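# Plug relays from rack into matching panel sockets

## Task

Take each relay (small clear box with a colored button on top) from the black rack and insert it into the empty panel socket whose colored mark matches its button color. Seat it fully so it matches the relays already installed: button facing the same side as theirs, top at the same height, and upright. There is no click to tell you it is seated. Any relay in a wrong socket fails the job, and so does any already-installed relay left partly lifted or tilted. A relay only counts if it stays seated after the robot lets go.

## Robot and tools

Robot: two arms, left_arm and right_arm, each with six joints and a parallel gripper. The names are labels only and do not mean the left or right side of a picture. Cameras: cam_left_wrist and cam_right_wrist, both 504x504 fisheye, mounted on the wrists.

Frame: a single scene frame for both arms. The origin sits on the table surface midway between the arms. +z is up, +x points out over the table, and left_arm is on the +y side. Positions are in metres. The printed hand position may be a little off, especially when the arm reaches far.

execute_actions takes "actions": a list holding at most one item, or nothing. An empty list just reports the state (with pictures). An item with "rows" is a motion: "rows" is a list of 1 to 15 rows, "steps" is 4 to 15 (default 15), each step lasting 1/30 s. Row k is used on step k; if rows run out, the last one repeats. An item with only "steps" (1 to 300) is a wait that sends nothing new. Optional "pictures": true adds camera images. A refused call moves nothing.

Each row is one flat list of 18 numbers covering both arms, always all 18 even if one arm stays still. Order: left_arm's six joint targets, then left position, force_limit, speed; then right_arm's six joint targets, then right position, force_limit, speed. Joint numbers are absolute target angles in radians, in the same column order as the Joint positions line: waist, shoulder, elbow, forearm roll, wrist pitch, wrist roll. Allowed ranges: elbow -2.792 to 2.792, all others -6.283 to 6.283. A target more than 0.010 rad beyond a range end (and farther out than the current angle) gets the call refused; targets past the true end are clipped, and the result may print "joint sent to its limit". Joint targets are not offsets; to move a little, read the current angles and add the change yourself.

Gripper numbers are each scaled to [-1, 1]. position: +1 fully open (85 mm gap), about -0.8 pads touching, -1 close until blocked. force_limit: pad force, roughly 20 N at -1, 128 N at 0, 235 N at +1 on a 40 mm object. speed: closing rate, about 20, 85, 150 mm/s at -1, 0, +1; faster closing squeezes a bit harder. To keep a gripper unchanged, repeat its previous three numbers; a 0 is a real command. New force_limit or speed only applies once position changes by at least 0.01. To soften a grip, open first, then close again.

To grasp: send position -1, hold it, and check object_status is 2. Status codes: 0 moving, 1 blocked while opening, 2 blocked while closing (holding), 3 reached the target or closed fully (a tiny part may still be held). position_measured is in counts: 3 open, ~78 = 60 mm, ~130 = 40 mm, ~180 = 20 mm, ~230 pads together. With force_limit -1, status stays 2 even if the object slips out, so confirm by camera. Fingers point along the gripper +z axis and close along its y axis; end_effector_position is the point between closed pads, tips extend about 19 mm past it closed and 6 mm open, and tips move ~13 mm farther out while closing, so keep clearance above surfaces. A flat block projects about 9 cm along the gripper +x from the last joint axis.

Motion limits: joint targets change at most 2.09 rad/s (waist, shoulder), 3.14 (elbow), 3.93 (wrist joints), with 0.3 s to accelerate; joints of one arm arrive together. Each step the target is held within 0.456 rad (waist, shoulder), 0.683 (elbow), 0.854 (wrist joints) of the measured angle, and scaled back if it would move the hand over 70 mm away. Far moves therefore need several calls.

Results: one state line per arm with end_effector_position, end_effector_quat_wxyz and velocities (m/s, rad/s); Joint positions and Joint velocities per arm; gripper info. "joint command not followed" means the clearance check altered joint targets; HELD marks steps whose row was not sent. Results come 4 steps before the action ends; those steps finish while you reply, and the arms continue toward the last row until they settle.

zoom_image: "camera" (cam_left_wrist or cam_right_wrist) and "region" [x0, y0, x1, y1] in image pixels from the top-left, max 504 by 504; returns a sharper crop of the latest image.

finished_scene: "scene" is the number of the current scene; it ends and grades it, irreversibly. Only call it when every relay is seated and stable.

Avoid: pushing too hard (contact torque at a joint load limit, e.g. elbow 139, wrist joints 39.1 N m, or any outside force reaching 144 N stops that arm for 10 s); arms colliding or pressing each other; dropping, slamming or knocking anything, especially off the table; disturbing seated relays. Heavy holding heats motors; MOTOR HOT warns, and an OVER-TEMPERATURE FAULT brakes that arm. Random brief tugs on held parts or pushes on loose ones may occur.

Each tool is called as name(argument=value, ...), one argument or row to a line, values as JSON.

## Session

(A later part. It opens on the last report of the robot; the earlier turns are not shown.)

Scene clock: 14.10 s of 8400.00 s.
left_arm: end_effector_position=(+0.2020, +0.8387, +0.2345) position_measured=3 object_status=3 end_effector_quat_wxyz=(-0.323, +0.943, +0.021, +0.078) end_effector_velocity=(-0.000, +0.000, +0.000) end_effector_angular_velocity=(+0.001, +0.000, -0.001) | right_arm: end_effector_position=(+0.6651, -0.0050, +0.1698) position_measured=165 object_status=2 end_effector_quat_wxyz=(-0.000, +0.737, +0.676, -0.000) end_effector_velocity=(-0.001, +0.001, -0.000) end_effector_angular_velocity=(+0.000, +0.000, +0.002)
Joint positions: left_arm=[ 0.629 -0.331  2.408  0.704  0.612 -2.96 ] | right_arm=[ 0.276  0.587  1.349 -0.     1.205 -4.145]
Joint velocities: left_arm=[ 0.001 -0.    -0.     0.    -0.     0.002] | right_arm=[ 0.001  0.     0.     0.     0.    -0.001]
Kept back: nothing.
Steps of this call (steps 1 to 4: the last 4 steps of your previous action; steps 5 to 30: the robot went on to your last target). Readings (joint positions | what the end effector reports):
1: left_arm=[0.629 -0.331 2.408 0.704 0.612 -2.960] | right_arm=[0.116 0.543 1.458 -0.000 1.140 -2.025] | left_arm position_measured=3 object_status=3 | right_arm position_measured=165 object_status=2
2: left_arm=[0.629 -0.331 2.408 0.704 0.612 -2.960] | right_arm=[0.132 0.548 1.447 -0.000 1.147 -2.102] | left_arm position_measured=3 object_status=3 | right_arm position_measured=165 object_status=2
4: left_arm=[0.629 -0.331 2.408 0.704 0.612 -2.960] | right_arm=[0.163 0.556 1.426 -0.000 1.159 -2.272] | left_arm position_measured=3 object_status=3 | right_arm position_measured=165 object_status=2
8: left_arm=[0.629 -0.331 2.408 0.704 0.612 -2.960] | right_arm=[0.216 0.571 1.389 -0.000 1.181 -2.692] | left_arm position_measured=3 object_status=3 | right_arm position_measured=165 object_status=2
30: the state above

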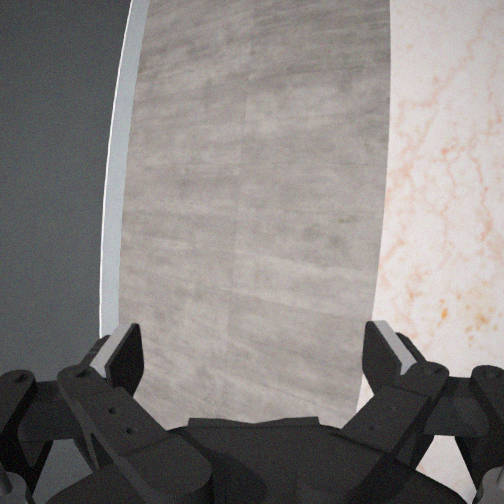

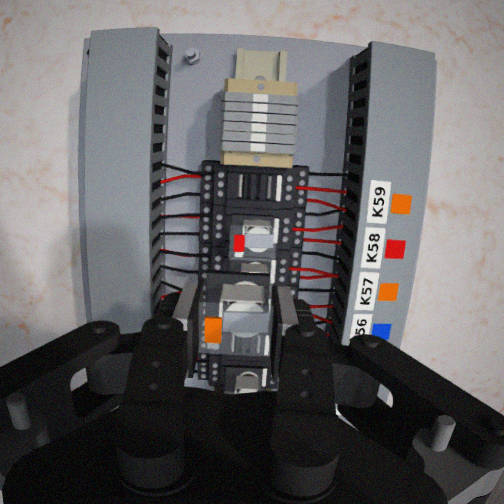

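execute_actions(
  actions=[
    {"rows":[[0.629,-0.331,2.408,0.704,0.612,-2.96,1,0,0,0.3031,0.6451,1.3087,0,1.1878,-4.1181,-1,-0.4,0]],"steps":15},
  ],
  pictures=true,
)

zoom_image(
  camera="cam_right_wrist",
  region=[150,180,330,400],
)

Scene clock: 15.03 s of 8400.00 s.
left_arm: end_effector_position=(+0.2020, +0.8387, +0.2345) position_measured=3 object_status=3 end_effector_quat_wxyz=(-0.323, +0.943, +0.021, +0.078) end_effector_velocity=(-0.001, +0.000, -0.000) end_effector_angular_velocity=(-0.000, +0.002, +0.002) | right_arm: end_effector_position=(+0.6755, +0.0282, +0.1396) position_measured=165 object_status=2 end_effector_quat_wxyz=(-0.000, +0.737, +0.676, -0.000) end_effector_velocity=(+0.001, -0.000, +0.001) end_effector_angular_velocity=(+0.001, -0.003, -0.001)
Joint positions: left_arm=[ 0.629 -0.331  2.408  0.704  0.612 -2.96 ] | right_arm=[ 0.303  0.646  1.308  0.     1.188 -4.118]
Joint velocities: left_arm=[ 0.002 -0.     0.     0.     0.001  0.001] | right_arm=[-0.    -0.002 -0.    -0.001 -0.001  0.001]
Steps of this call (steps 1 to 15: the robot went on to your last target; steps 16 to 17: nothing new was sent; steps 18 to 28: the first 11 steps of this action). Readings (joint positions | what the end effector reports):
18: left_arm=[0.629 -0.331 2.408 0.704 0.612 -2.960] | right_arm=[0.276 0.587 1.349 -0.000 1.206 -4.146] | left_arm position_measured=3 object_status=3 | right_arm position_measured=165 object_status=2
19: left_arm=[0.629 -0.331 2.408 0.704 0.612 -2.960] | right_arm=[0.277 0.591 1.346 0.000 1.205 -4.144] | left_arm position_measured=3 object_status=3 | right_arm position_measured=165 object_status=2
21: left_arm=[0.629 -0.331 2.408 0.704 0.612 -2.960] | right_arm=[0.291 0.619 1.326 0.000 1.196 -4.131] | left_arm position_measured=3 object_status=3 | right_arm position_measured=165 object_status=2
25: left_arm=[0.629 -0.331 2.408 0.704 0.612 -2.960] | right_arm=[0.303 0.646 1.309 0.000 1.188 -4.118] | left_arm position_measured=3 object_status=3 | right_arm position_measured=165 object_status=2
28: the state above

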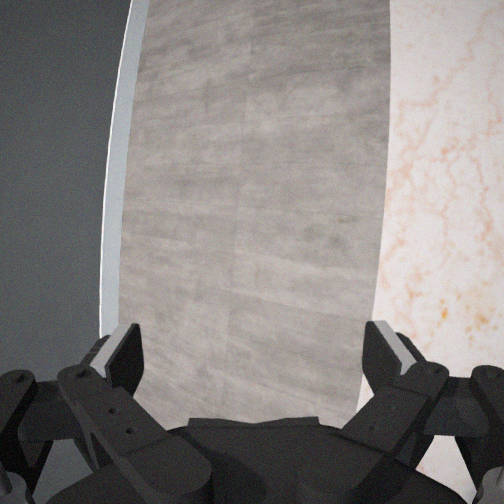

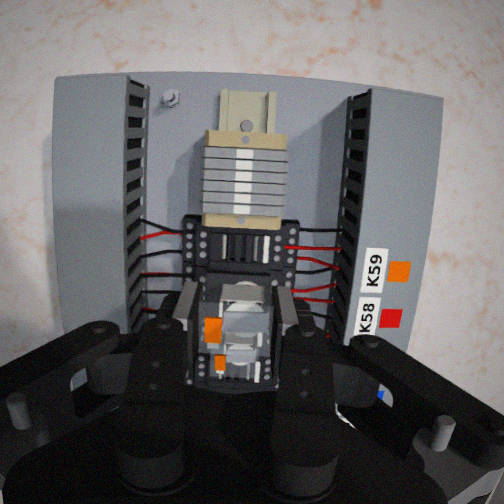

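Region (150, 180, 330, 400) of cam_right_wrist's 504x504 image, scaled by 2.291, with more detail than that image has; it fills the left 412 columns of this view, and the rest is white.

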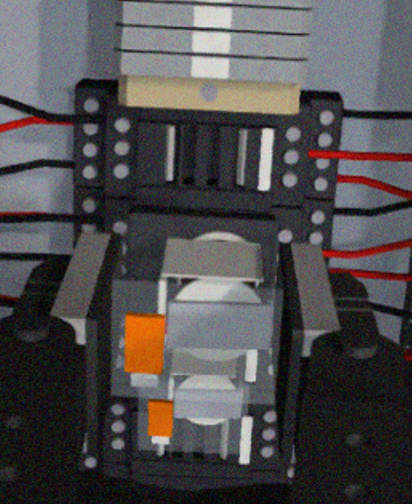

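execute_actions(
  actions=[
    {"rows":[[0.629,-0.331,2.408,0.704,0.612,-2.96,1,0,0,0.3035,0.6704,1.3328,0,1.1384,-4.1177,-1,-0.4,0]],"steps":14},
  ],
  pictures=true,
)

zoom_image(
  camera="cam_right_wrist",
  region=[150,180,330,400],
)

Scene clock: 15.67 s of 8400.00 s.
left_arm: end_effector_position=(+0.2020, +0.8387, +0.2345) position_measured=3 object_status=3 end_effector_quat_wxyz=(-0.323, +0.943, +0.021, +0.078) end_effector_velocity=(-0.001, +0.000, +0.000) end_effector_angular_velocity=(+0.000, +0.001, +0.001) | right_arm: end_effector_position=(+0.6766, +0.0291, +0.1048) position_measured=165 object_status=2 end_effector_quat_wxyz=(+0.000, +0.737, +0.676, -0.000) end_effector_velocity=(-0.001, -0.000, -0.002) end_effector_angular_velocity=(-0.001, +0.003, +0.000)
Joint positions: left_arm=[ 0.629 -0.331  2.408  0.704  0.612 -2.96 ] | right_arm=[ 0.303  0.671  1.333 -0.     1.138 -4.118]
Joint velocities: left_arm=[ 0.001 -0.001  0.     0.     0.     0.001] | right_arm=[ 0.     0.001  0.002  0.     0.    -0.   ]
Steps of this call (steps 1 to 4: the last 4 steps of your previous action; steps 5 to 9: the robot went on to your last target; steps 10 to 19: the first 10 steps of this action). Readings (joint positions | what the end effector reports):
10: left_arm=[0.629 -0.331 2.408 0.704 0.612 -2.960] | right_arm=[0.303 0.645 1.309 0.000 1.188 -4.118] | left_arm position_measured=3 object_status=3 | right_arm position_measured=165 object_status=2
11: left_arm=[0.629 -0.331 2.408 0.704 0.612 -2.960] | right_arm=[0.303 0.648 1.312 0.000 1.180 -4.118] | left_arm position_measured=3 object_status=3 | right_arm position_measured=165 object_status=2
13: left_arm=[0.629 -0.331 2.408 0.704 0.612 -2.960] | right_arm=[0.303 0.667 1.331 -0.000 1.144 -4.118] | left_arm position_measured=3 object_status=3 | right_arm position_measured=165 object_status=2
17: left_arm=[0.629 -0.331 2.408 0.704 0.612 -2.960] | right_arm=[0.303 0.671 1.333 -0.000 1.138 -4.118] | left_arm position_measured=3 object_status=3 | right_arm position_measured=165 object_status=2
19: the state above

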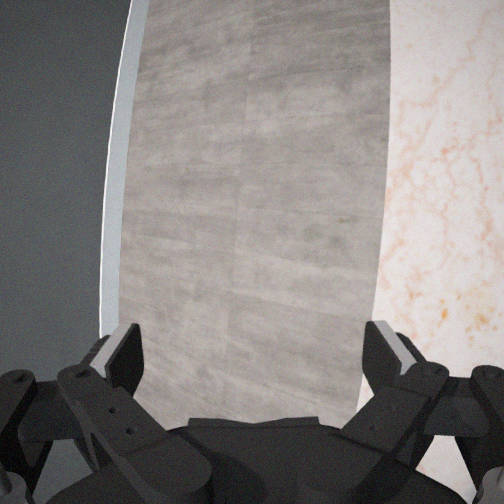

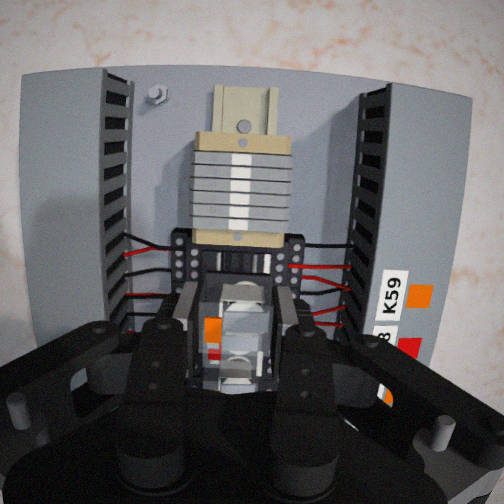

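Region (150, 180, 330, 400) of cam_right_wrist's 504x504 image, scaled by 2.291, with more detail than that image has; it fills the left 412 columns of this view, and the rest is white.

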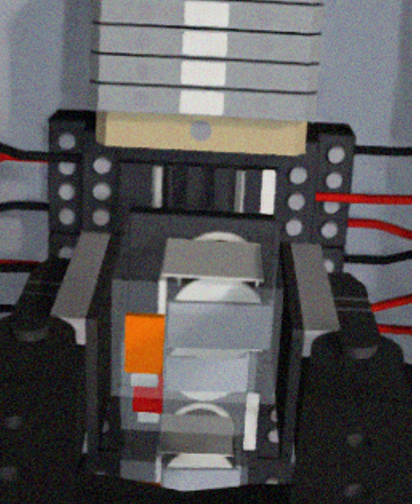

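execute_actions(
  actions=[
    {"rows":[[0.629,-0.331,2.408,0.704,0.612,-2.96,1,0,0,0.3035,0.6848,1.3472,0,1.1096,-4.1177,-1,-0.4,0]],"steps":14},
  ],
  pictures=true,
)

zoom_image(
  camera="cam_right_wrist",
  region=[150,180,330,400],
)

Scene clock: 16.43 s of 8400.00 s.
left_arm: end_effector_position=(+0.2020, +0.8387, +0.2345) position_measured=3 object_status=3 end_effector_quat_wxyz=(-0.323, +0.943, +0.021, +0.078) end_effector_velocity=(+0.001, -0.000, +0.000) end_effector_angular_velocity=(+0.000, -0.001, -0.001) | right_arm: end_effector_position=(+0.6766, +0.0291, +0.0848) position_measured=165 object_status=2 end_effector_quat_wxyz=(+0.000, +0.737, +0.676, +0.000) end_effector_velocity=(+0.000, -0.000, -0.002) end_effector_angular_velocity=(-0.001, +0.002, -0.001)
Joint positions: left_arm=[ 0.629 -0.331  2.408  0.704  0.612 -2.96 ] | right_arm=[ 0.304  0.685  1.347 -0.     1.11  -4.118]
Joint velocities: left_arm=[-0.001 -0.    -0.     0.    -0.    -0.001] | right_arm=[-0.     0.002 -0.     0.     0.    -0.   ]
Steps of this call (steps 1 to 4: the last 4 steps of your previous action; steps 5 to 13: the robot went on to your last target; steps 14 to 23: the first 10 steps of this action). Readings (joint positions | what the end effector reports):
14: left_arm=[0.629 -0.331 2.408 0.704 0.612 -2.960] | right_arm=[0.303 0.670 1.333 0.000 1.138 -4.118] | left_arm position_measured=3 object_status=3 | right_arm position_measured=165 object_status=2
15: left_arm=[0.629 -0.331 2.408 0.704 0.612 -2.960] | right_arm=[0.304 0.673 1.336 0.000 1.131 -4.118] | left_arm position_measured=3 object_status=3 | right_arm position_measured=165 object_status=2
17: left_arm=[0.629 -0.331 2.408 0.704 0.612 -2.960] | right_arm=[0.304 0.685 1.348 -0.000 1.111 -4.118] | left_arm position_measured=3 object_status=3 | right_arm position_measured=165 object_status=2
21: left_arm=[0.629 -0.331 2.408 0.704 0.612 -2.960] | right_arm=[0.304 0.685 1.347 -0.000 1.110 -4.118] | left_arm position_measured=3 object_status=3 | right_arm position_measured=165 object_status=2
23: the state above

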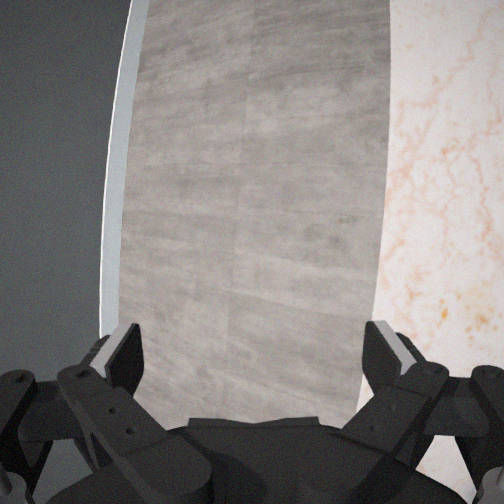

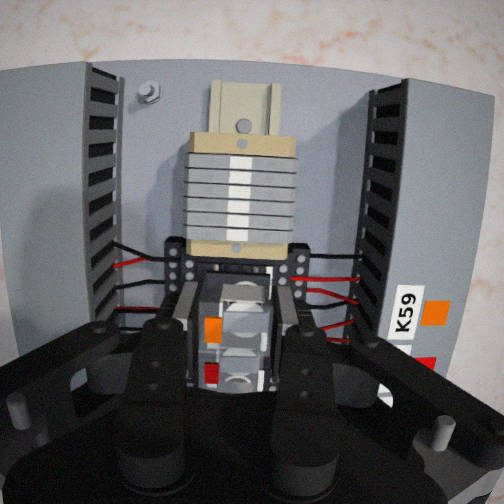

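Region (150, 180, 330, 400) of cam_right_wrist's 504x504 image, scaled by 2.291, with more detail than that image has; it fills the left 412 columns of this view, and the rest is white.

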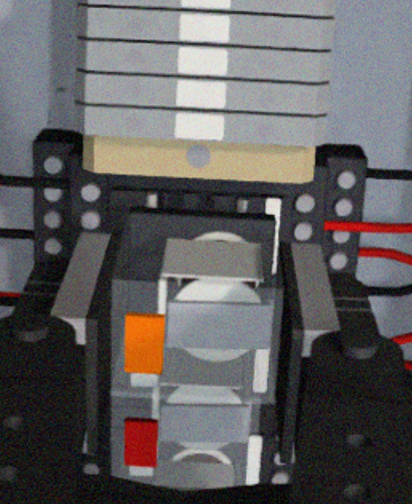

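execute_actions(
  actions=[
    {"rows":[[0.629,-0.331,2.408,0.704,0.612,-2.96,1,0,0,0.3035,0.6862,1.3486,0,1.1068,-4.1177,-1,-0.4,0],[0.629,-0.331,2.408,0.704,0.612,-2.96,1,0,0,0.3035,0.6877,1.3501,0,1.1038,-4.1177,-1,-0.4,0],[0.629,-0.331,2.408,0.704,0.612,-2.96,1,0,0,0.3035,0.6891,1.3515,0,1.101,-4.1177,-1,-0.4,0],[0.629,-0.331,2.408,0.704,0.612,-2.96,1,0,0,0.3035,0.6906,1.353,0,1.098,-4.1177,-1,-0.4,0]],"steps":14},
  ],
  pictures=true,
)

zoom_image(
  camera="cam_right_wrist",
  region=[150,180,330,400],
)

Scene clock: 17.13 s of 8400.00 s.
left_arm: end_effector_position=(+0.2020, +0.8387, +0.2345) position_measured=3 object_status=3 end_effector_quat_wxyz=(-0.323, +0.943, +0.021, +0.078) end_effector_velocity=(-0.000, -0.000, -0.000) end_effector_angular_velocity=(-0.000, -0.001, +0.002) | right_arm: end_effector_position=(+0.6764, +0.0290, +0.0768) position_measured=165 object_status=2 end_effector_quat_wxyz=(-0.000, +0.737, +0.676, +0.000) end_effector_velocity=(+0.001, -0.001, +0.001) end_effector_angular_velocity=(+0.001, -0.001, -0.001)
Joint positions: left_arm=[ 0.629 -0.331  2.408  0.704  0.612 -2.96 ] | right_arm=[ 0.303  0.69   1.353  0.     1.098 -4.118]
Joint velocities: left_arm=[ 0.    -0.     0.     0.     0.001 -0.002] | right_arm=[-0.001 -0.001 -0.     0.    -0.    -0.   ]
Steps of this call (steps 1 to 4: the last 4 steps of your previous action; steps 5 to 11: the robot went on to your last target; steps 12 to 21: the first 10 steps of this action). Readings (joint positions | what the end effector reports):
12: left_arm=[0.629 -0.331 2.408 0.704 0.612 -2.960] | right_arm=[0.304 0.685 1.347 0.000 1.109 -4.118] | left_arm position_measured=3 object_status=3 | right_arm position_measured=165 object_status=2
13: left_arm=[0.629 -0.331 2.408 0.704 0.612 -2.960] | right_arm=[0.304 0.685 1.348 0.000 1.108 -4.118] | left_arm position_measured=3 object_status=3 | right_arm position_measured=165 object_status=2
15: left_arm=[0.629 -0.331 2.408 0.704 0.612 -2.960] | right_arm=[0.303 0.688 1.351 0.000 1.102 -4.118] | left_arm position_measured=3 object_status=3 | right_arm position_measured=165 object_status=2
19: left_arm=[0.629 -0.331 2.408 0.704 0.612 -2.960] | right_arm=[0.303 0.690 1.353 0.000 1.098 -4.118] | left_arm position_measured=3 object_status=3 | right_arm position_measured=165 object_status=2
21: the state above

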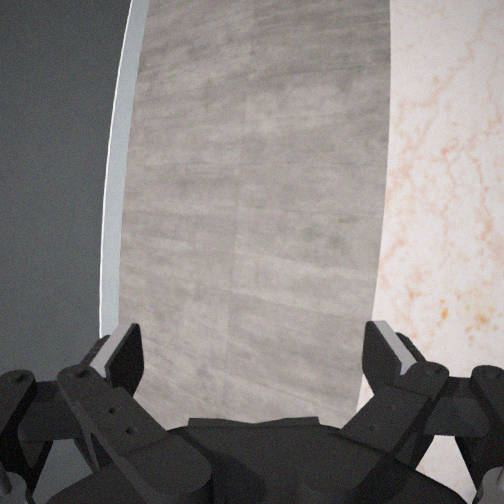

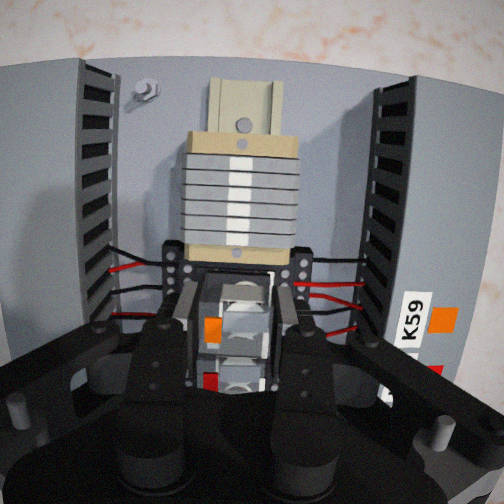

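Region (150, 180, 330, 400) of cam_right_wrist's 504x504 image, scaled by 2.291, with more detail than that image has; it fills the left 412 columns of this view, and the rest is white.

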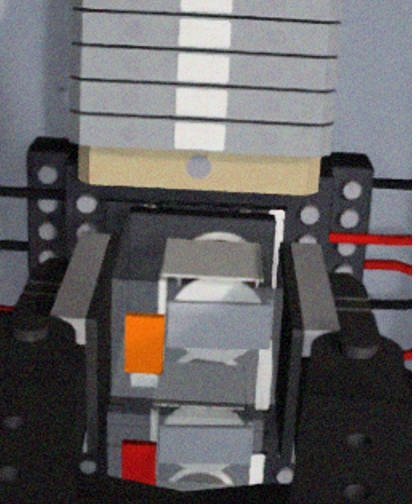

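execute_actions(
  actions=[
    {"rows":[[0.629,-0.331,2.408,0.704,0.612,-2.96,1,0,0,0.3035,0.6917,1.3541,0,1.0958,-4.1177,-1,-0.4,0],[0.629,-0.331,2.408,0.704,0.612,-2.96,1,0,0,0.3035,0.6928,1.3552,0,1.0936,-4.1177,-1,-0.4,0],[0.629,-0.331,2.408,0.704,0.612,-2.96,1,0,0,0.3035,0.6938,1.3562,0,1.0916,-4.1177,-1,-0.4,0],[0.629,-0.331,2.408,0.704,0.612,-2.96,1,0,0,0.3035,0.6949,1.3573,0,1.0894,-4.1177,-1,-0.4,0],[0.629,-0.331,2.408,0.704,0.612,-2.96,1,0,0,0.3035,0.696,1.3584,0,1.0872,-4.1177,-1,-0.4,0]],"steps":14},
  ],
  pictures=true,
)

zoom_image(
  camera="cam_right_wrist",
  region=[150,180,330,400],
)

Scene clock: 27.57 s of 8400.00 s.
left_arm: end_effector_position=(+0.2020, +0.8387, +0.2345) position_measured=3 object_status=3 end_effector_quat_wxyz=(-0.323, +0.943, +0.021, +0.078) end_effector_velocity=(+0.001, -0.000, -0.000) end_effector_angular_velocity=(-0.000, -0.000, -0.001) | right_arm: end_effector_position=(+0.6771, +0.0295, +0.0733) position_measured=165 object_status=2 end_effector_quat_wxyz=(+0.000, +0.737, +0.676, +0.002) end_effector_velocity=(+0.000, -0.001, +0.001) end_effector_angular_velocity=(+0.000, -0.001, -0.001)
Joint positions: left_arm=[ 0.629 -0.331  2.408  0.704  0.612 -2.96 ] | right_arm=[ 0.304  0.693  1.355  0.     1.09  -4.118]
Joint velocities: left_arm=[-0.001  0.001 -0.    -0.    -0.001 -0.   ] | right_arm=[-0.001 -0.001  0.    -0.     0.    -0.   ]
FORCE FAULT: contact force on the right arm reached its limit, and that arm stopped for 10 seconds. The contact can be on any part of that arm, not only on its tool. That arm's remaining commands of this call were not run. That arm holds still and accepts commands again. Move the arm away from the contact; if what it grips holds it there, let go first. Pushing or pulling that hard again can fault the arm again.
Kept back: nothing.
The stop of the right arm began at step 13 of this call (marked STOPPED below). From that step on that arm followed nothing that you had sent. 8 of its steps, steps kept back included, did not run and will not run. The other arm was sent all steps of this action in this call, none kept back. Nothing is kept back now, and the robot has no last target.
Steps of this call (steps 1 to 4: the last 4 steps of your previous action; steps 5 to 6: the robot went on to your last target; steps 7 to 16: the first 10 steps of this action; steps 17 to 20: the last 4 steps of this action, not kept back; steps 21 to 313: the stop continued). Readings (joint positions | what the end effector reports):
7: left_arm=[0.629 -0.331 2.408 0.704 0.612 -2.960] | right_arm=[0.303 0.691 1.353 0.000 1.098 -4.118] | left_arm position_measured=3 object_status=3 | right_arm position_measured=165 object_status=2
8: left_arm=[0.629 -0.331 2.408 0.704 0.612 -2.960] | right_arm=[0.303 0.691 1.353 0.000 1.096 -4.118] | left_arm position_measured=3 object_status=3 | right_arm position_measured=165 object_status=2
10: left_arm=[0.629 -0.331 2.408 0.704 0.612 -2.960] | right_arm=[0.303 0.693 1.355 0.000 1.093 -4.118] | left_arm position_measured=3 object_status=3 | right_arm position_measured=165 object_status=2
13: left_arm=[0.629 -0.331 2.408 0.704 0.612 -2.960] | right_arm=[0.304 0.693 1.356 0.000 1.090 -4.118] | left_arm position_measured=3 object_status=3 | right_arm position_measured=165 object_status=2 STOPPED (the right arm)
14: left_arm=[0.629 -0.331 2.408 0.704 0.612 -2.960] | right_arm=[0.304 0.693 1.356 0.000 1.090 -4.118] | left_arm position_measured=3 object_status=3 | right_arm position_measured=165 object_status=2
313: the state above

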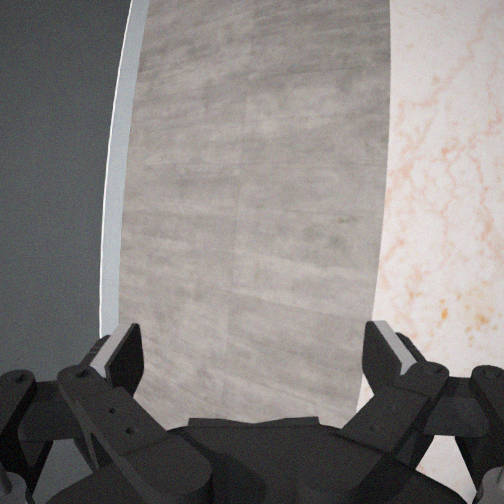

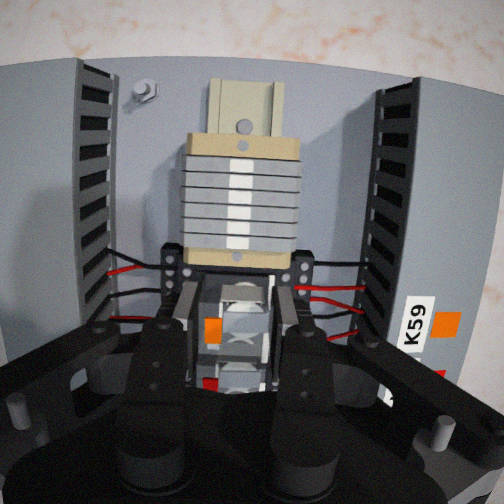

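Region (150, 180, 330, 400) of cam_right_wrist's 504x504 image, scaled by 2.291, with more detail than that image has; it fills the left 412 columns of this view, and the rest is white.

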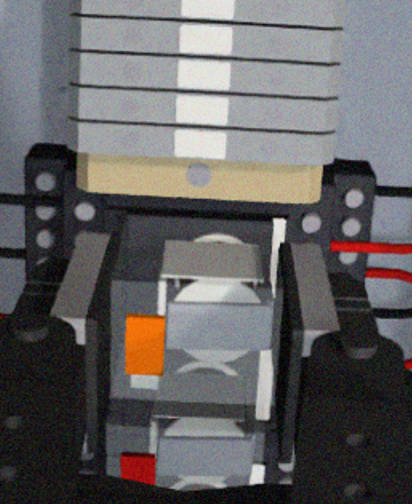

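execute_actions(
  actions=[
    {"rows":[[0.629,-0.331,2.408,0.704,0.612,-2.96,1,0,0,0.3035,0.6928,1.3552,0,1.0936,-4.1177,0.0,-0.4,0],[0.629,-0.331,2.408,0.704,0.612,-2.96,1,0,0,0.3035,0.6928,1.3552,0,1.0936,-4.1177,0.0,-0.4,0],[0.629,-0.331,2.408,0.704,0.612,-2.96,1,0,0,0.3035,0.6928,1.3552,0,1.0936,-4.1177,0.0,-0.4,0],[0.629,-0.331,2.408,0.704,0.612,-2.96,1,0,0,0.3035,0.6928,1.3552,0,1.0936,-4.1177,0.0,-0.4,0],[0.629,-0.331,2.408,0.704,0.612,-2.96,1,0,0,0.3035,0.6928,1.3552,0,1.0936,-4.1177,0.0,-0.4,0],[0.629,-0.331,2.408,0.704,0.612,-2.96,1,0,0,0.3035,0.6928,1.3552,0,1.0936,-4.1177,0.0,-0.4,0],[0.629,-0.331,2.408,0.704,0.612,-2.96,1,0,0,0.3035,0.6704,1.3328,0,1.1384,-4.1177,0.0,-0.4,0]],"steps":15},
  ],
)

execute_actions(
  actions=[
    {"steps":8},
  ],
  pictures=true,
)

zoom_image(
  camera="cam_right_wrist",
  region=[130,200,350,400],
)

Scene clock: 28.23 s of 8400.00 s.
left_arm: end_effector_position=(+0.2020, +0.8387, +0.2345) position_measured=3 object_status=3 end_effector_quat_wxyz=(-0.323, +0.943, +0.021, +0.078) end_effector_velocity=(+0.000, -0.000, +0.000) end_effector_angular_velocity=(+0.000, -0.000, -0.000) | right_arm: end_effector_position=(+0.6772, +0.0295, +0.1063) position_measured=129 object_status=0 end_effector_quat_wxyz=(+0.000, +0.737, +0.676, +0.001) end_effector_velocity=(-0.017, -0.010, -0.005) end_effector_angular_velocity=(-0.023, +0.041, -0.001)
Joint positions: left_arm=[ 0.629 -0.331  2.408  0.704  0.612 -2.96 ] | right_arm=[ 0.303  0.669  1.332  0.     1.138 -4.118]
Joint velocities: left_arm=[-0.001 -0.     0.     0.     0.    -0.   ] | right_arm=[-0.    -0.005  0.017  0.     0.034  0.   ]
Steps of this call (steps 1 to 9: nothing new was sent; steps 10 to 20: the first 11 steps of this action). Readings (joint positions | what the end effector reports):
10: left_arm=[0.629 -0.331 2.408 0.704 0.612 -2.960] | right_arm=[0.304 0.693 1.355 0.000 1.090 -4.118] | left_arm position_measured=3 object_status=3 | right_arm position_measured=165 object_status=0
11: left_arm=[0.629 -0.331 2.408 0.704 0.612 -2.960] | right_arm=[0.304 0.693 1.355 0.000 1.092 -4.118] | left_arm position_measured=3 object_status=3 | right_arm position_measured=165 object_status=0
13: left_arm=[0.629 -0.331 2.408 0.704 0.612 -2.960] | right_arm=[0.304 0.693 1.355 0.000 1.093 -4.118] | left_arm position_measured=3 object_status=3 | right_arm position_measured=155 object_status=0
17: left_arm=[0.629 -0.331 2.408 0.704 0.612 -2.960] | right_arm=[0.304 0.690 1.352 -0.000 1.101 -4.118] | left_arm position_measured=3 object_status=3 | right_arm position_measured=132 object_status=0
20: the state above

Scene clock: 28.50 s of 8400.00 s.
left_arm: end_effector_position=(+0.2020, +0.8387, +0.2345) position_measured=3 object_status=3 end_effector_quat_wxyz=(-0.323, +0.943, +0.021, +0.078) end_effector_velocity=(-0.000, -0.000, -0.000) end_effector_angular_velocity=(-0.001, -0.001, +0.002) | right_arm: end_effector_position=(+0.6765, +0.0291, +0.1050) position_measured=129 object_status=3 end_effector_quat_wxyz=(-0.000, +0.737, +0.676, +0.000) end_effector_velocity=(+0.000, +0.000, -0.001) end_effector_angular_velocity=(-0.000, +0.001, -0.000)
Joint positions: left_arm=[ 0.629 -0.331  2.408  0.704  0.612 -2.96 ] | right_arm=[ 0.303  0.67   1.333  0.     1.138 -4.118]
Joint velocities: left_arm=[ 0.001 -0.     0.001  0.    -0.    -0.002] | right_arm=[-0.     0.001 -0.001  0.     0.    -0.   ]
Kept back: nothing.
Steps of this call (steps 1 to 4: the last 4 steps of your previous action; steps 5 to 8: the robot went on to your last target). Readings (joint positions | what the end effector reports):
1: left_arm=[0.629 -0.331 2.408 0.704 0.612 -2.960] | right_arm=[0.303 0.670 1.333 0.000 1.138 -4.118] | left_arm position_measured=3 object_status=3 | right_arm position_measured=129 object_status=0
2: left_arm=[0.629 -0.331 2.408 0.704 0.612 -2.960] | right_arm=[0.303 0.670 1.333 0.000 1.138 -4.118] | left_arm position_measured=3 object_status=3 | right_arm position_measured=129 object_status=0
4: left_arm=[0.629 -0.331 2.408 0.704 0.612 -2.960] | right_arm=[0.303 0.670 1.333 0.000 1.138 -4.118] | left_arm position_measured=3 object_status=3 | right_arm position_measured=129 object_status=0
8: the state above

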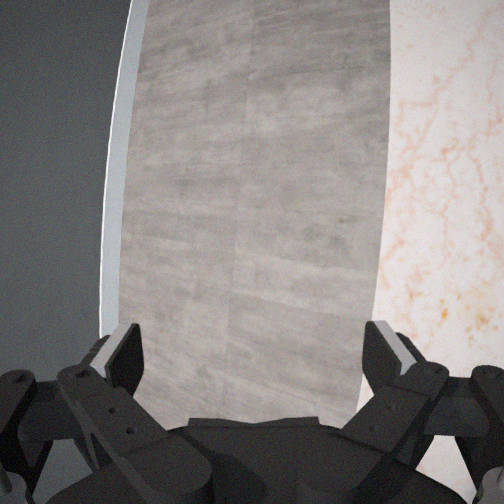

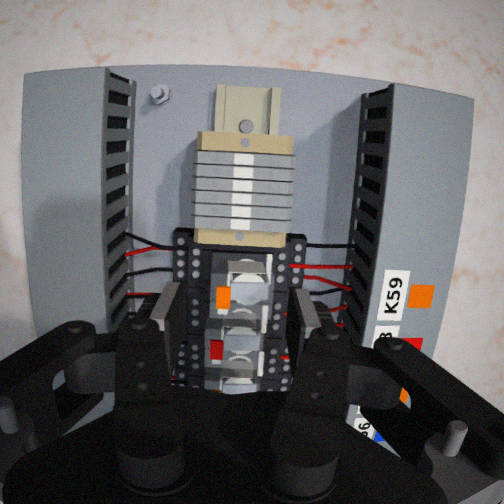

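Region (130, 200, 350, 400) of cam_right_wrist's 504x504 image, scaled by 2.291, with more detail than that image has; it fills the top 458 rows of this view, and the rest is white.

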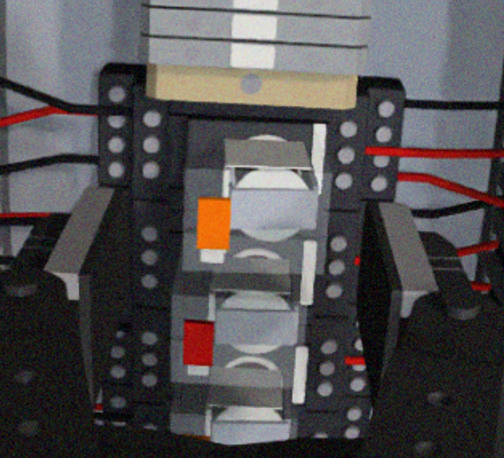

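execute_actions(
  actions=[
    {"rows":[[0.629,-0.331,2.408,0.704,0.612,-2.96,1,0,0,0.2991,0.5978,1.3892,0,1.1546,-2.551,1,-0.4,0.5]],"steps":15},
  ],
)

execute_actions(
  actions=[
    {"steps":14},
  ],
  pictures=true,
)

zoom_image(
  camera="cam_right_wrist",
  region=[100,130,400,330],
)

Scene clock: 29.27 s of 8400.00 s.
left_arm: end_effector_position=(+0.2020, +0.8387, +0.2345) position_measured=3 object_status=3 end_effector_quat_wxyz=(-0.323, +0.943, +0.021, +0.078) end_effector_velocity=(-0.000, -0.000, -0.000) end_effector_angular_velocity=(-0.001, +0.002, +0.000) | right_arm: end_effector_position=(+0.6588, +0.0162, +0.1289) position_measured=45 object_status=0 end_effector_quat_wxyz=(+0.000, +0.926, +0.377, +0.000) end_effector_velocity=(-0.058, -0.042, +0.074) end_effector_angular_velocity=(+0.001, +0.000, -3.825)
Joint positions: left_arm=[ 0.629 -0.331  2.408  0.704  0.612 -2.96 ] | right_arm=[ 0.301  0.621  1.371 -0.     1.149 -3.41 ]
Joint velocities: left_arm=[-0.001  0.001  0.     0.     0.002  0.   ] | right_arm=[-0.01  -0.156  0.122  0.     0.034  3.814]
Steps of this call (steps 1 to 12: the robot went on to your last target; steps 13 to 23: the first 11 steps of this action). Readings (joint positions | what the end effector reports):
13: left_arm=[0.629 -0.331 2.408 0.704 0.612 -2.960] | right_arm=[0.303 0.670 1.333 -0.000 1.138 -4.118] | left_arm position_measured=3 object_status=3 | right_arm position_measured=129 object_status=0
14: left_arm=[0.629 -0.331 2.408 0.704 0.612 -2.960] | right_arm=[0.303 0.670 1.333 -0.000 1.139 -4.111] | left_arm position_measured=3 object_status=3 | right_arm position_measured=128 object_status=0
16: left_arm=[0.629 -0.331 2.408 0.704 0.612 -2.960] | right_arm=[0.303 0.666 1.337 -0.000 1.140 -4.055] | left_arm position_measured=3 object_status=3 | right_arm position_measured=115 object_status=0
20: left_arm=[0.629 -0.331 2.408 0.704 0.612 -2.960] | right_arm=[0.302 0.642 1.355 -0.000 1.145 -3.769] | left_arm position_measured=3 object_status=3 | right_arm position_measured=76 object_status=0
23: the state above

Scene clock: 29.73 s of 8400.00 s.
left_arm: end_effector_position=(+0.2020, +0.8387, +0.2345) position_measured=3 object_status=3 end_effector_quat_wxyz=(-0.323, +0.943, +0.021, +0.078) end_effector_velocity=(+0.000, +0.000, +0.001) end_effector_angular_velocity=(+0.001, -0.001, +0.001) | right_arm: end_effector_position=(+0.6501, +0.0100, +0.1398) position_measured=3 object_status=0 end_effector_quat_wxyz=(+0.000, +0.999, -0.044, -0.000) end_effector_velocity=(-0.000, +0.001, +0.001) end_effector_angular_velocity=(+0.001, -0.002, -0.002)
Joint positions: left_arm=[ 0.629 -0.331  2.408  0.704  0.612 -2.96 ] | right_arm=[ 0.299  0.598  1.389 -0.     1.155 -2.551]
Joint velocities: left_arm=[ 0.     0.    -0.001 -0.     0.    -0.001] | right_arm=[ 0.001 -0.002 -0.    -0.     0.     0.003]
Kept back: nothing.
Steps of this call (steps 1 to 4: the last 4 steps of your previous action; steps 5 to 14: the robot went on to your last target). Readings (joint positions | what the end effector reports):
1: left_arm=[0.629 -0.331 2.408 0.704 0.612 -2.960] | right_arm=[0.300 0.616 1.375 -0.000 1.150 -3.281] | left_arm position_measured=3 object_status=3 | right_arm position_measured=35 object_status=0
2: left_arm=[0.629 -0.331 2.408 0.704 0.612 -2.960] | right_arm=[0.300 0.612 1.378 -0.000 1.151 -3.153] | left_arm position_measured=3 object_status=3 | right_arm position_measured=25 object_status=0
4: left_arm=[0.629 -0.331 2.408 0.704 0.612 -2.960] | right_arm=[0.300 0.607 1.382 -0.000 1.153 -2.920] | left_arm position_measured=3 object_status=3 | right_arm position_measured=9 object_status=0
8: left_arm=[0.629 -0.331 2.408 0.704 0.612 -2.960] | right_arm=[0.299 0.599 1.388 -0.000 1.154 -2.623] | left_arm position_measured=3 object_status=3 | right_arm position_measured=3 object_status=0
14: the state above

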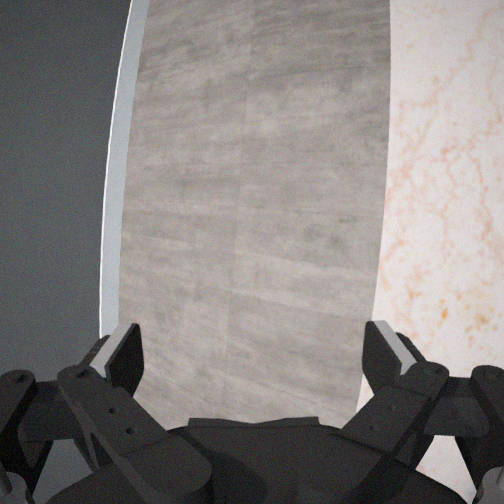

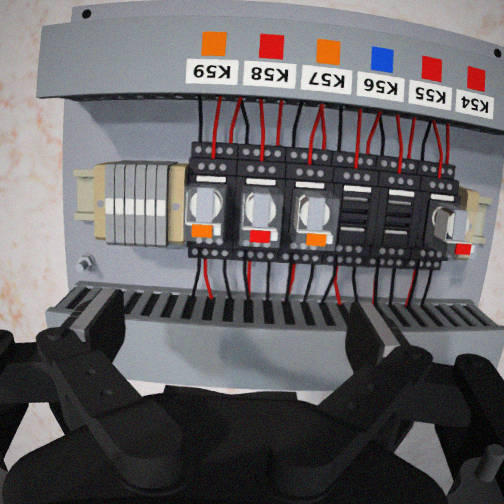

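Region (100, 130, 400, 330) of cam_right_wrist's 504x504 image, scaled by 1.680, with more detail than that image has.

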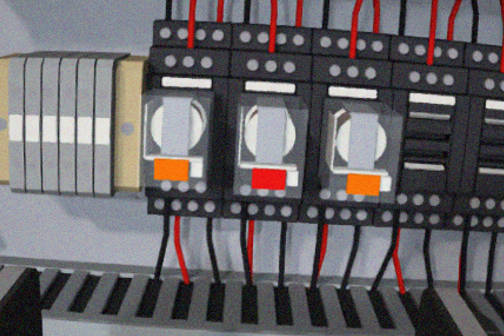

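execute_actions(
  actions=[
    {"rows":[[0.629,-0.331,2.408,0.704,0.612,-2.96,1,0,0,0.304,0.6581,1.3244,0,1.1591,-4.117,-1,-0.4,1]],"steps":15},
  ],
)

execute_actions(
  actions=[
    {"steps":8},
  ],
)

execute_actions(
  actions=[
    {"rows":[[0.629,-0.331,2.408,0.704,0.612,-2.96,1,0,0,0.304,0.6754,1.3417,0,1.1245,-4.117,-1,-0.4,1]],"steps":14},
  ],
  pictures=true,
)

Scene clock: 30.53 s of 8400.00 s.
left_arm: end_effector_position=(+0.2020, +0.8387, +0.2345) position_measured=3 object_status=3 end_effector_quat_wxyz=(-0.323, +0.943, +0.021, +0.078) end_effector_velocity=(-0.000, -0.000, -0.000) end_effector_angular_velocity=(-0.000, +0.001, -0.001) | right_arm: end_effector_position=(+0.6673, +0.0228, +0.1267) position_measured=109 object_status=0 end_effector_quat_wxyz=(+0.000, +0.952, +0.307, +0.000) end_effector_velocity=(+0.053, +0.041, -0.043) end_effector_angular_velocity=(+0.000, +0.001, +3.826)
Joint positions: left_arm=[ 0.629 -0.331  2.408  0.704  0.612 -2.96 ] | right_arm=[ 0.302  0.639  1.345 -0.     1.158 -3.259]
Joint velocities: left_arm=[ 0.    -0.     0.001  0.     0.     0.002] | right_arm=[ 0.011  0.13  -0.139  0.001  0.01  -3.815]
Steps of this call (steps 1 to 13: the robot went on to your last target; steps 14 to 24: the first 11 steps of this action). Readings (joint positions | what the end effector reports):
14: left_arm=[0.629 -0.331 2.408 0.704 0.612 -2.960] | right_arm=[0.299 0.598 1.389 -0.000 1.155 -2.551] | left_arm position_measured=3 object_status=3 | right_arm position_measured=3 object_status=0
15: left_arm=[0.629 -0.331 2.408 0.704 0.612 -2.960] | right_arm=[0.299 0.598 1.389 -0.000 1.155 -2.558] | left_arm position_measured=3 object_status=3 | right_arm position_measured=4 object_status=0
17: left_arm=[0.629 -0.331 2.408 0.704 0.612 -2.960] | right_arm=[0.299 0.602 1.385 -0.000 1.155 -2.614] | left_arm position_measured=3 object_status=3 | right_arm position_measured=20 object_status=0
21: left_arm=[0.629 -0.331 2.408 0.704 0.612 -2.960] | right_arm=[0.301 0.622 1.363 -0.000 1.156 -2.900] | left_arm position_measured=3 object_status=3 | right_arm position_measured=70 object_status=0
24: the state above

Scene clock: 30.80 s of 8400.00 s.
left_arm: end_effector_position=(+0.2020, +0.8387, +0.2345) position_measured=3 object_status=3 end_effector_quat_wxyz=(-0.323, +0.943, +0.021, +0.078) end_effector_velocity=(+0.000, -0.000, +0.000) end_effector_angular_velocity=(+0.000, +0.000, -0.000) | right_arm: end_effector_position=(+0.6747, +0.0285, +0.1206) position_measured=215 object_status=0 end_effector_quat_wxyz=(+0.000, +0.761, +0.648, +0.000) end_effector_velocity=(+0.011, +0.008, -0.009) end_effector_angular_velocity=(-0.000, +0.001, +1.333)
Joint positions: left_arm=[ 0.629 -0.331  2.408  0.704  0.612 -2.96 ] | right_arm=[ 0.304  0.657  1.326 -0.     1.159 -4.045]
Joint velocities: left_arm=[-0.001 -0.    -0.    -0.     0.001 -0.   ] | right_arm=[ 0.002  0.026 -0.028  0.     0.002 -1.332]
Kept back: nothing.
Steps of this call (steps 1 to 4: the last 4 steps of your previous action; steps 5 to 8: the robot went on to your last target). Readings (joint positions | what the end effector reports):
1: left_arm=[0.629 -0.331 2.408 0.704 0.612 -2.960] | right_arm=[0.303 0.643 1.341 -0.000 1.158 -3.388] | left_arm position_measured=3 object_status=3 | right_arm position_measured=122 object_status=0
2: left_arm=[0.629 -0.331 2.408 0.704 0.612 -2.960] | right_arm=[0.303 0.646 1.338 -0.000 1.158 -3.516] | left_arm position_measured=3 object_status=3 | right_arm position_measured=136 object_status=0
4: left_arm=[0.629 -0.331 2.408 0.704 0.612 -2.960] | right_arm=[0.303 0.651 1.332 -0.000 1.159 -3.748] | left_arm position_measured=3 object_status=3 | right_arm position_measured=162 object_status=0
8: the state above

Scene clock: 31.13 s of 8400.00 s.
left_arm: end_effector_position=(+0.2020, +0.8387, +0.2345) position_measured=3 object_status=3 end_effector_quat_wxyz=(-0.323, +0.943, +0.021, +0.078) end_effector_velocity=(-0.001, +0.000, -0.001) end_effector_angular_velocity=(-0.001, -0.002, +0.003) | right_arm: end_effector_position=(+0.6755, +0.0291, +0.0957) position_measured=231 object_status=3 end_effector_quat_wxyz=(-0.000, +0.737, +0.675, -0.000) end_effector_velocity=(+0.000, -0.000, +0.002) end_effector_angular_velocity=(+0.002, -0.003, +0.000)
Joint positions: left_arm=[ 0.629 -0.331  2.408  0.704  0.612 -2.96 ] | right_arm=[ 0.304  0.676  1.342 -0.     1.125 -4.117]
Joint velocities: left_arm=[ 0.002  0.     0.001  0.    -0.002 -0.002] | right_arm=[-0.    -0.002  0.    -0.    -0.001 -0.001]
Steps of this call (steps 1 to 10: the first 10 steps of this action). Readings (joint positions | what the end effector reports):
1: left_arm=[0.629 -0.331 2.408 0.704 0.612 -2.960] | right_arm=[0.304 0.658 1.325 0.000 1.159 -4.083] | left_arm position_measured=3 object_status=3 | right_arm position_measured=228 object_status=0
2: left_arm=[0.629 -0.331 2.408 0.704 0.612 -2.960] | right_arm=[0.304 0.660 1.327 0.000 1.155 -4.106] | left_arm position_measured=3 object_status=3 | right_arm position_measured=231 object_status=0
4: left_arm=[0.629 -0.331 2.408 0.704 0.612 -2.960] | right_arm=[0.304 0.674 1.341 0.000 1.128 -4.116] | left_arm position_measured=3 object_status=3 | right_arm position_measured=231 object_status=0
8: left_arm=[0.629 -0.331 2.408 0.704 0.612 -2.960] | right_arm=[0.304 0.676 1.341 -0.000 1.125 -4.117] | left_arm position_measured=3 object_status=3 | right_arm position_measured=231 object_status=3
10: the state above

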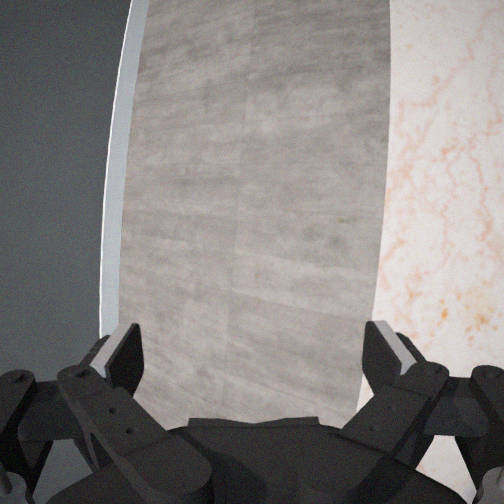

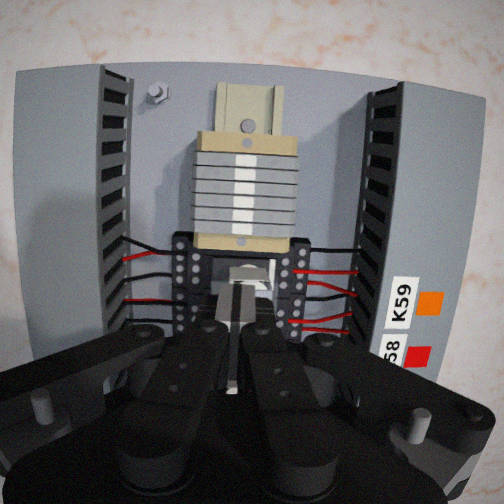

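execute_actions(
  actions=[
    {"rows":[[0.629,-0.331,2.408,0.704,0.612,-2.96,1,0,0,0.304,0.6761,1.3424,0,1.1231,-4.117,-1,-0.4,1],[0.629,-0.331,2.408,0.704,0.612,-2.96,1,0,0,0.304,0.6768,1.3431,0,1.1217,-4.117,-1,-0.4,1],[0.629,-0.331,2.408,0.704,0.612,-2.96,1,0,0,0.304,0.6776,1.3439,0,1.1201,-4.117,-1,-0.4,1]],"steps":10},
  ],
)

execute_actions(
  actions=[
    {"rows":[[0.629,-0.331,2.408,0.704,0.612,-2.96,1,0,0,0.304,0.6783,1.3446,0,1.1187,-4.117,-1,-0.4,1],[0.629,-0.331,2.408,0.704,0.612,-2.96,1,0,0,0.304,0.679,1.3453,0,1.1173,-4.117,-1,-0.4,1]],"steps":10},
  ],
)

Scene clock: 31.57 s of 8400.00 s.
left_arm: end_effector_position=(+0.2020, +0.8387, +0.2345) position_measured=3 object_status=3 end_effector_quat_wxyz=(-0.323, +0.943, +0.021, +0.078) end_effector_velocity=(+0.000, +0.000, +0.000) end_effector_angular_velocity=(+0.000, -0.000, +0.000) | right_arm: end_effector_position=(+0.6755, +0.0290, +0.0932) position_measured=231 object_status=3 end_effector_quat_wxyz=(+0.000, +0.737, +0.675, +0.000) end_effector_velocity=(+0.000, +0.000, -0.001) end_effector_angular_velocity=(-0.001, +0.001, +0.000)
Joint positions: left_arm=[ 0.629 -0.331  2.408  0.704  0.612 -2.96 ] | right_arm=[ 0.304  0.677  1.344  0.     1.12  -4.117]
Joint velocities: left_arm=[-0.     0.    -0.001 -0.     0.    -0.   ] | right_arm=[ 0.     0.001 -0.    -0.    -0.001 -0.   ]
Steps of this call (steps 1 to 4: the last 4 steps of your previous action; steps 5 to 7: the robot went on to your last target; steps 8 to 13: the first 6 steps of this action). Readings (joint positions | what the end effector reports):
8: left_arm=[0.629 -0.331 2.408 0.704 0.612 -2.960] | right_arm=[0.304 0.675 1.342 -0.000 1.124 -4.117] | left_arm position_measured=3 object_status=3 | right_arm position_measured=231 object_status=3
9: left_arm=[0.629 -0.331 2.408 0.704 0.612 -2.960] | right_arm=[0.304 0.676 1.342 0.000 1.123 -4.117] | left_arm position_measured=3 object_status=3 | right_arm position_measured=231 object_status=3
11: left_arm=[0.629 -0.331 2.408 0.704 0.612 -2.960] | right_arm=[0.304 0.677 1.344 0.000 1.121 -4.117] | left_arm position_measured=3 object_status=3 | right_arm position_measured=231 object_status=3
13: the state above

Scene clock: 31.90 s of 8400.00 s.
left_arm: end_effector_position=(+0.2020, +0.8387, +0.2345) position_measured=3 object_status=3 end_effector_quat_wxyz=(-0.323, +0.943, +0.021, +0.078) end_effector_velocity=(+0.000, +0.000, +0.000) end_effector_angular_velocity=(-0.000, -0.001, +0.001) | right_arm: end_effector_position=(+0.6756, +0.0291, +0.0914) position_measured=231 object_status=3 end_effector_quat_wxyz=(+0.000, +0.737, +0.675, +0.000) end_effector_velocity=(-0.001, -0.000, -0.001) end_effector_angular_velocity=(-0.001, +0.001, +0.000)
Joint positions: left_arm=[ 0.629 -0.331  2.408  0.704  0.612 -2.96 ] | right_arm=[ 0.304  0.679  1.345  0.     1.117 -4.117]
Joint velocities: left_arm=[-0.001  0.    -0.    -0.     0.    -0.001] | right_arm=[ 0.     0.001  0.002 -0.    -0.001 -0.   ]
Steps of this call (steps 1 to 4: the last 4 steps of your previous action; steps 5 to 10: the first 6 steps of this action). Readings (joint positions | what the end effector reports):
5: left_arm=[0.629 -0.331 2.408 0.704 0.612 -2.960] | right_arm=[0.304 0.677 1.344 0.000 1.120 -4.117] | left_arm position_measured=3 object_status=3 | right_arm position_measured=231 object_status=3
6: left_arm=[0.629 -0.331 2.408 0.704 0.612 -2.960] | right_arm=[0.304 0.678 1.344 0.000 1.119 -4.117] | left_arm position_measured=3 object_status=3 | right_arm position_measured=231 object_status=3
8: left_arm=[0.629 -0.331 2.408 0.704 0.612 -2.960] | right_arm=[0.304 0.679 1.345 0.000 1.118 -4.117] | left_arm position_measured=3 object_status=3 | right_arm position_measured=231 object_status=3
10: the state above

execute_actions(
  actions=[
    {"rows":[[0.629,-0.331,2.408,0.704,0.612,-2.96,1,0,0,0.304,0.6797,1.346,0,1.1159,-4.117,-1,-0.4,1]],"steps":9},
  ],
)

execute_actions(
  actions=[
    {"rows":[[0.629,-0.331,2.408,0.704,0.612,-2.96,1,0,0,0.304,0.6804,1.3467,0,1.1145,-4.117,-1,-0.4,1]],"steps":9},
  ],
  pictures=true,
)

Scene clock: 32.23 s of 8400.00 s.
left_arm: end_effector_position=(+0.2020, +0.8387, +0.2345) position_measured=3 object_status=3 end_effector_quat_wxyz=(-0.323, +0.943, +0.021, +0.078) end_effector_velocity=(+0.001, -0.000, +0.000) end_effector_angular_velocity=(+0.000, -0.002, +0.001) | right_arm: end_effector_position=(+0.6754, +0.0290, +0.0898) position_measured=231 object_status=3 end_effector_quat_wxyz=(-0.000, +0.737, +0.675, -0.000) end_effector_velocity=(+0.000, -0.000, +0.001) end_effector_angular_velocity=(+0.000, -0.001, -0.000)
Joint positions: left_arm=[ 0.629 -0.331  2.408  0.704  0.612 -2.96 ] | right_arm=[ 0.304  0.68   1.346  0.     1.116 -4.117]
Joint velocities: left_arm=[-0.    -0.    -0.     0.    -0.001 -0.002] | right_arm=[-0.    -0.001 -0.    -0.    -0.     0.   ]
Steps of this call (steps 1 to 4: the last 4 steps of your previous action; step 5: the robot went on to your last target; steps 6 to 10: the first 5 steps of this action). Readings (joint positions | what the end effector reports):
6: left_arm=[0.629 -0.331 2.408 0.704 0.612 -2.960] | right_arm=[0.304 0.679 1.345 0.000 1.117 -4.117] | left_arm position_measured=3 object_status=3 | right_arm position_measured=231 object_status=3
7: left_arm=[0.629 -0.331 2.408 0.704 0.612 -2.960] | right_arm=[0.304 0.679 1.346 0.000 1.116 -4.117] | left_arm position_measured=3 object_status=3 | right_arm position_measured=231 object_status=3
9: left_arm=[0.629 -0.331 2.408 0.704 0.612 -2.960] | right_arm=[0.304 0.680 1.346 0.000 1.116 -4.117] | left_arm position_measured=3 object_status=3 | right_arm position_measured=231 object_status=3
10: the state above

Scene clock: 32.53 s of 8400.00 s.
left_arm: end_effector_position=(+0.2020, +0.8387, +0.2345) position_measured=3 object_status=3 end_effector_quat_wxyz=(-0.323, +0.943, +0.021, +0.078) end_effector_velocity=(-0.000, +0.000, +0.000) end_effector_angular_velocity=(-0.000, -0.001, +0.002) | right_arm: end_effector_position=(+0.6755, +0.0290, +0.0890) position_measured=231 object_status=3 end_effector_quat_wxyz=(-0.000, +0.737, +0.675, +0.000) end_effector_velocity=(-0.001, +0.000, -0.001) end_effector_angular_velocity=(-0.001, +0.002, +0.001)
Joint positions: left_arm=[ 0.629 -0.331  2.408  0.704  0.612 -2.96 ] | right_arm=[ 0.304  0.68   1.347  0.     1.115 -4.117]
Joint velocities: left_arm=[ 0.001 -0.     0.    -0.     0.    -0.001] | right_arm=[ 0.001  0.001  0.001  0.     0.    -0.   ]
Steps of this call (steps 1 to 4: the last 4 steps of your previous action; steps 5 to 9: the first 5 steps of this action). Readings (joint positions | what the end effector reports):
5: left_arm=[0.629 -0.331 2.408 0.704 0.612 -2.960] | right_arm=[0.304 0.680 1.346 0.000 1.116 -4.117] | left_arm position_measured=3 object_status=3 | right_arm position_measured=231 object_status=3
6: left_arm=[0.629 -0.331 2.408 0.704 0.612 -2.960] | right_arm=[0.304 0.680 1.346 0.000 1.115 -4.117] | left_arm position_measured=3 object_status=3 | right_arm position_measured=231 object_status=3
8: left_arm=[0.629 -0.331 2.408 0.704 0.612 -2.960] | right_arm=[0.304 0.680 1.347 0.000 1.115 -4.117] | left_arm position_measured=3 object_status=3 | right_arm position_measured=231 object_status=3
9: the state above

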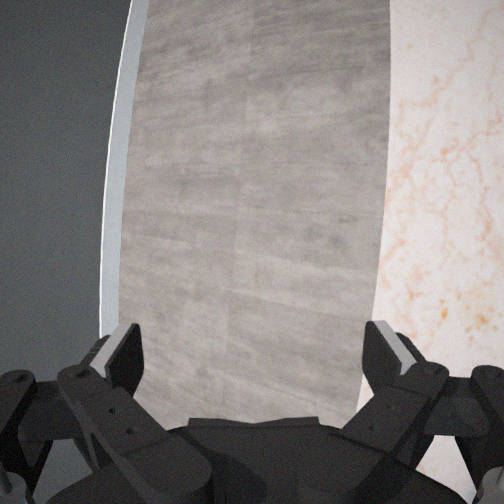

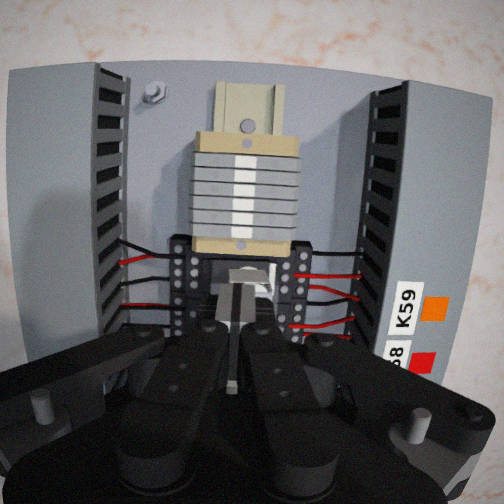

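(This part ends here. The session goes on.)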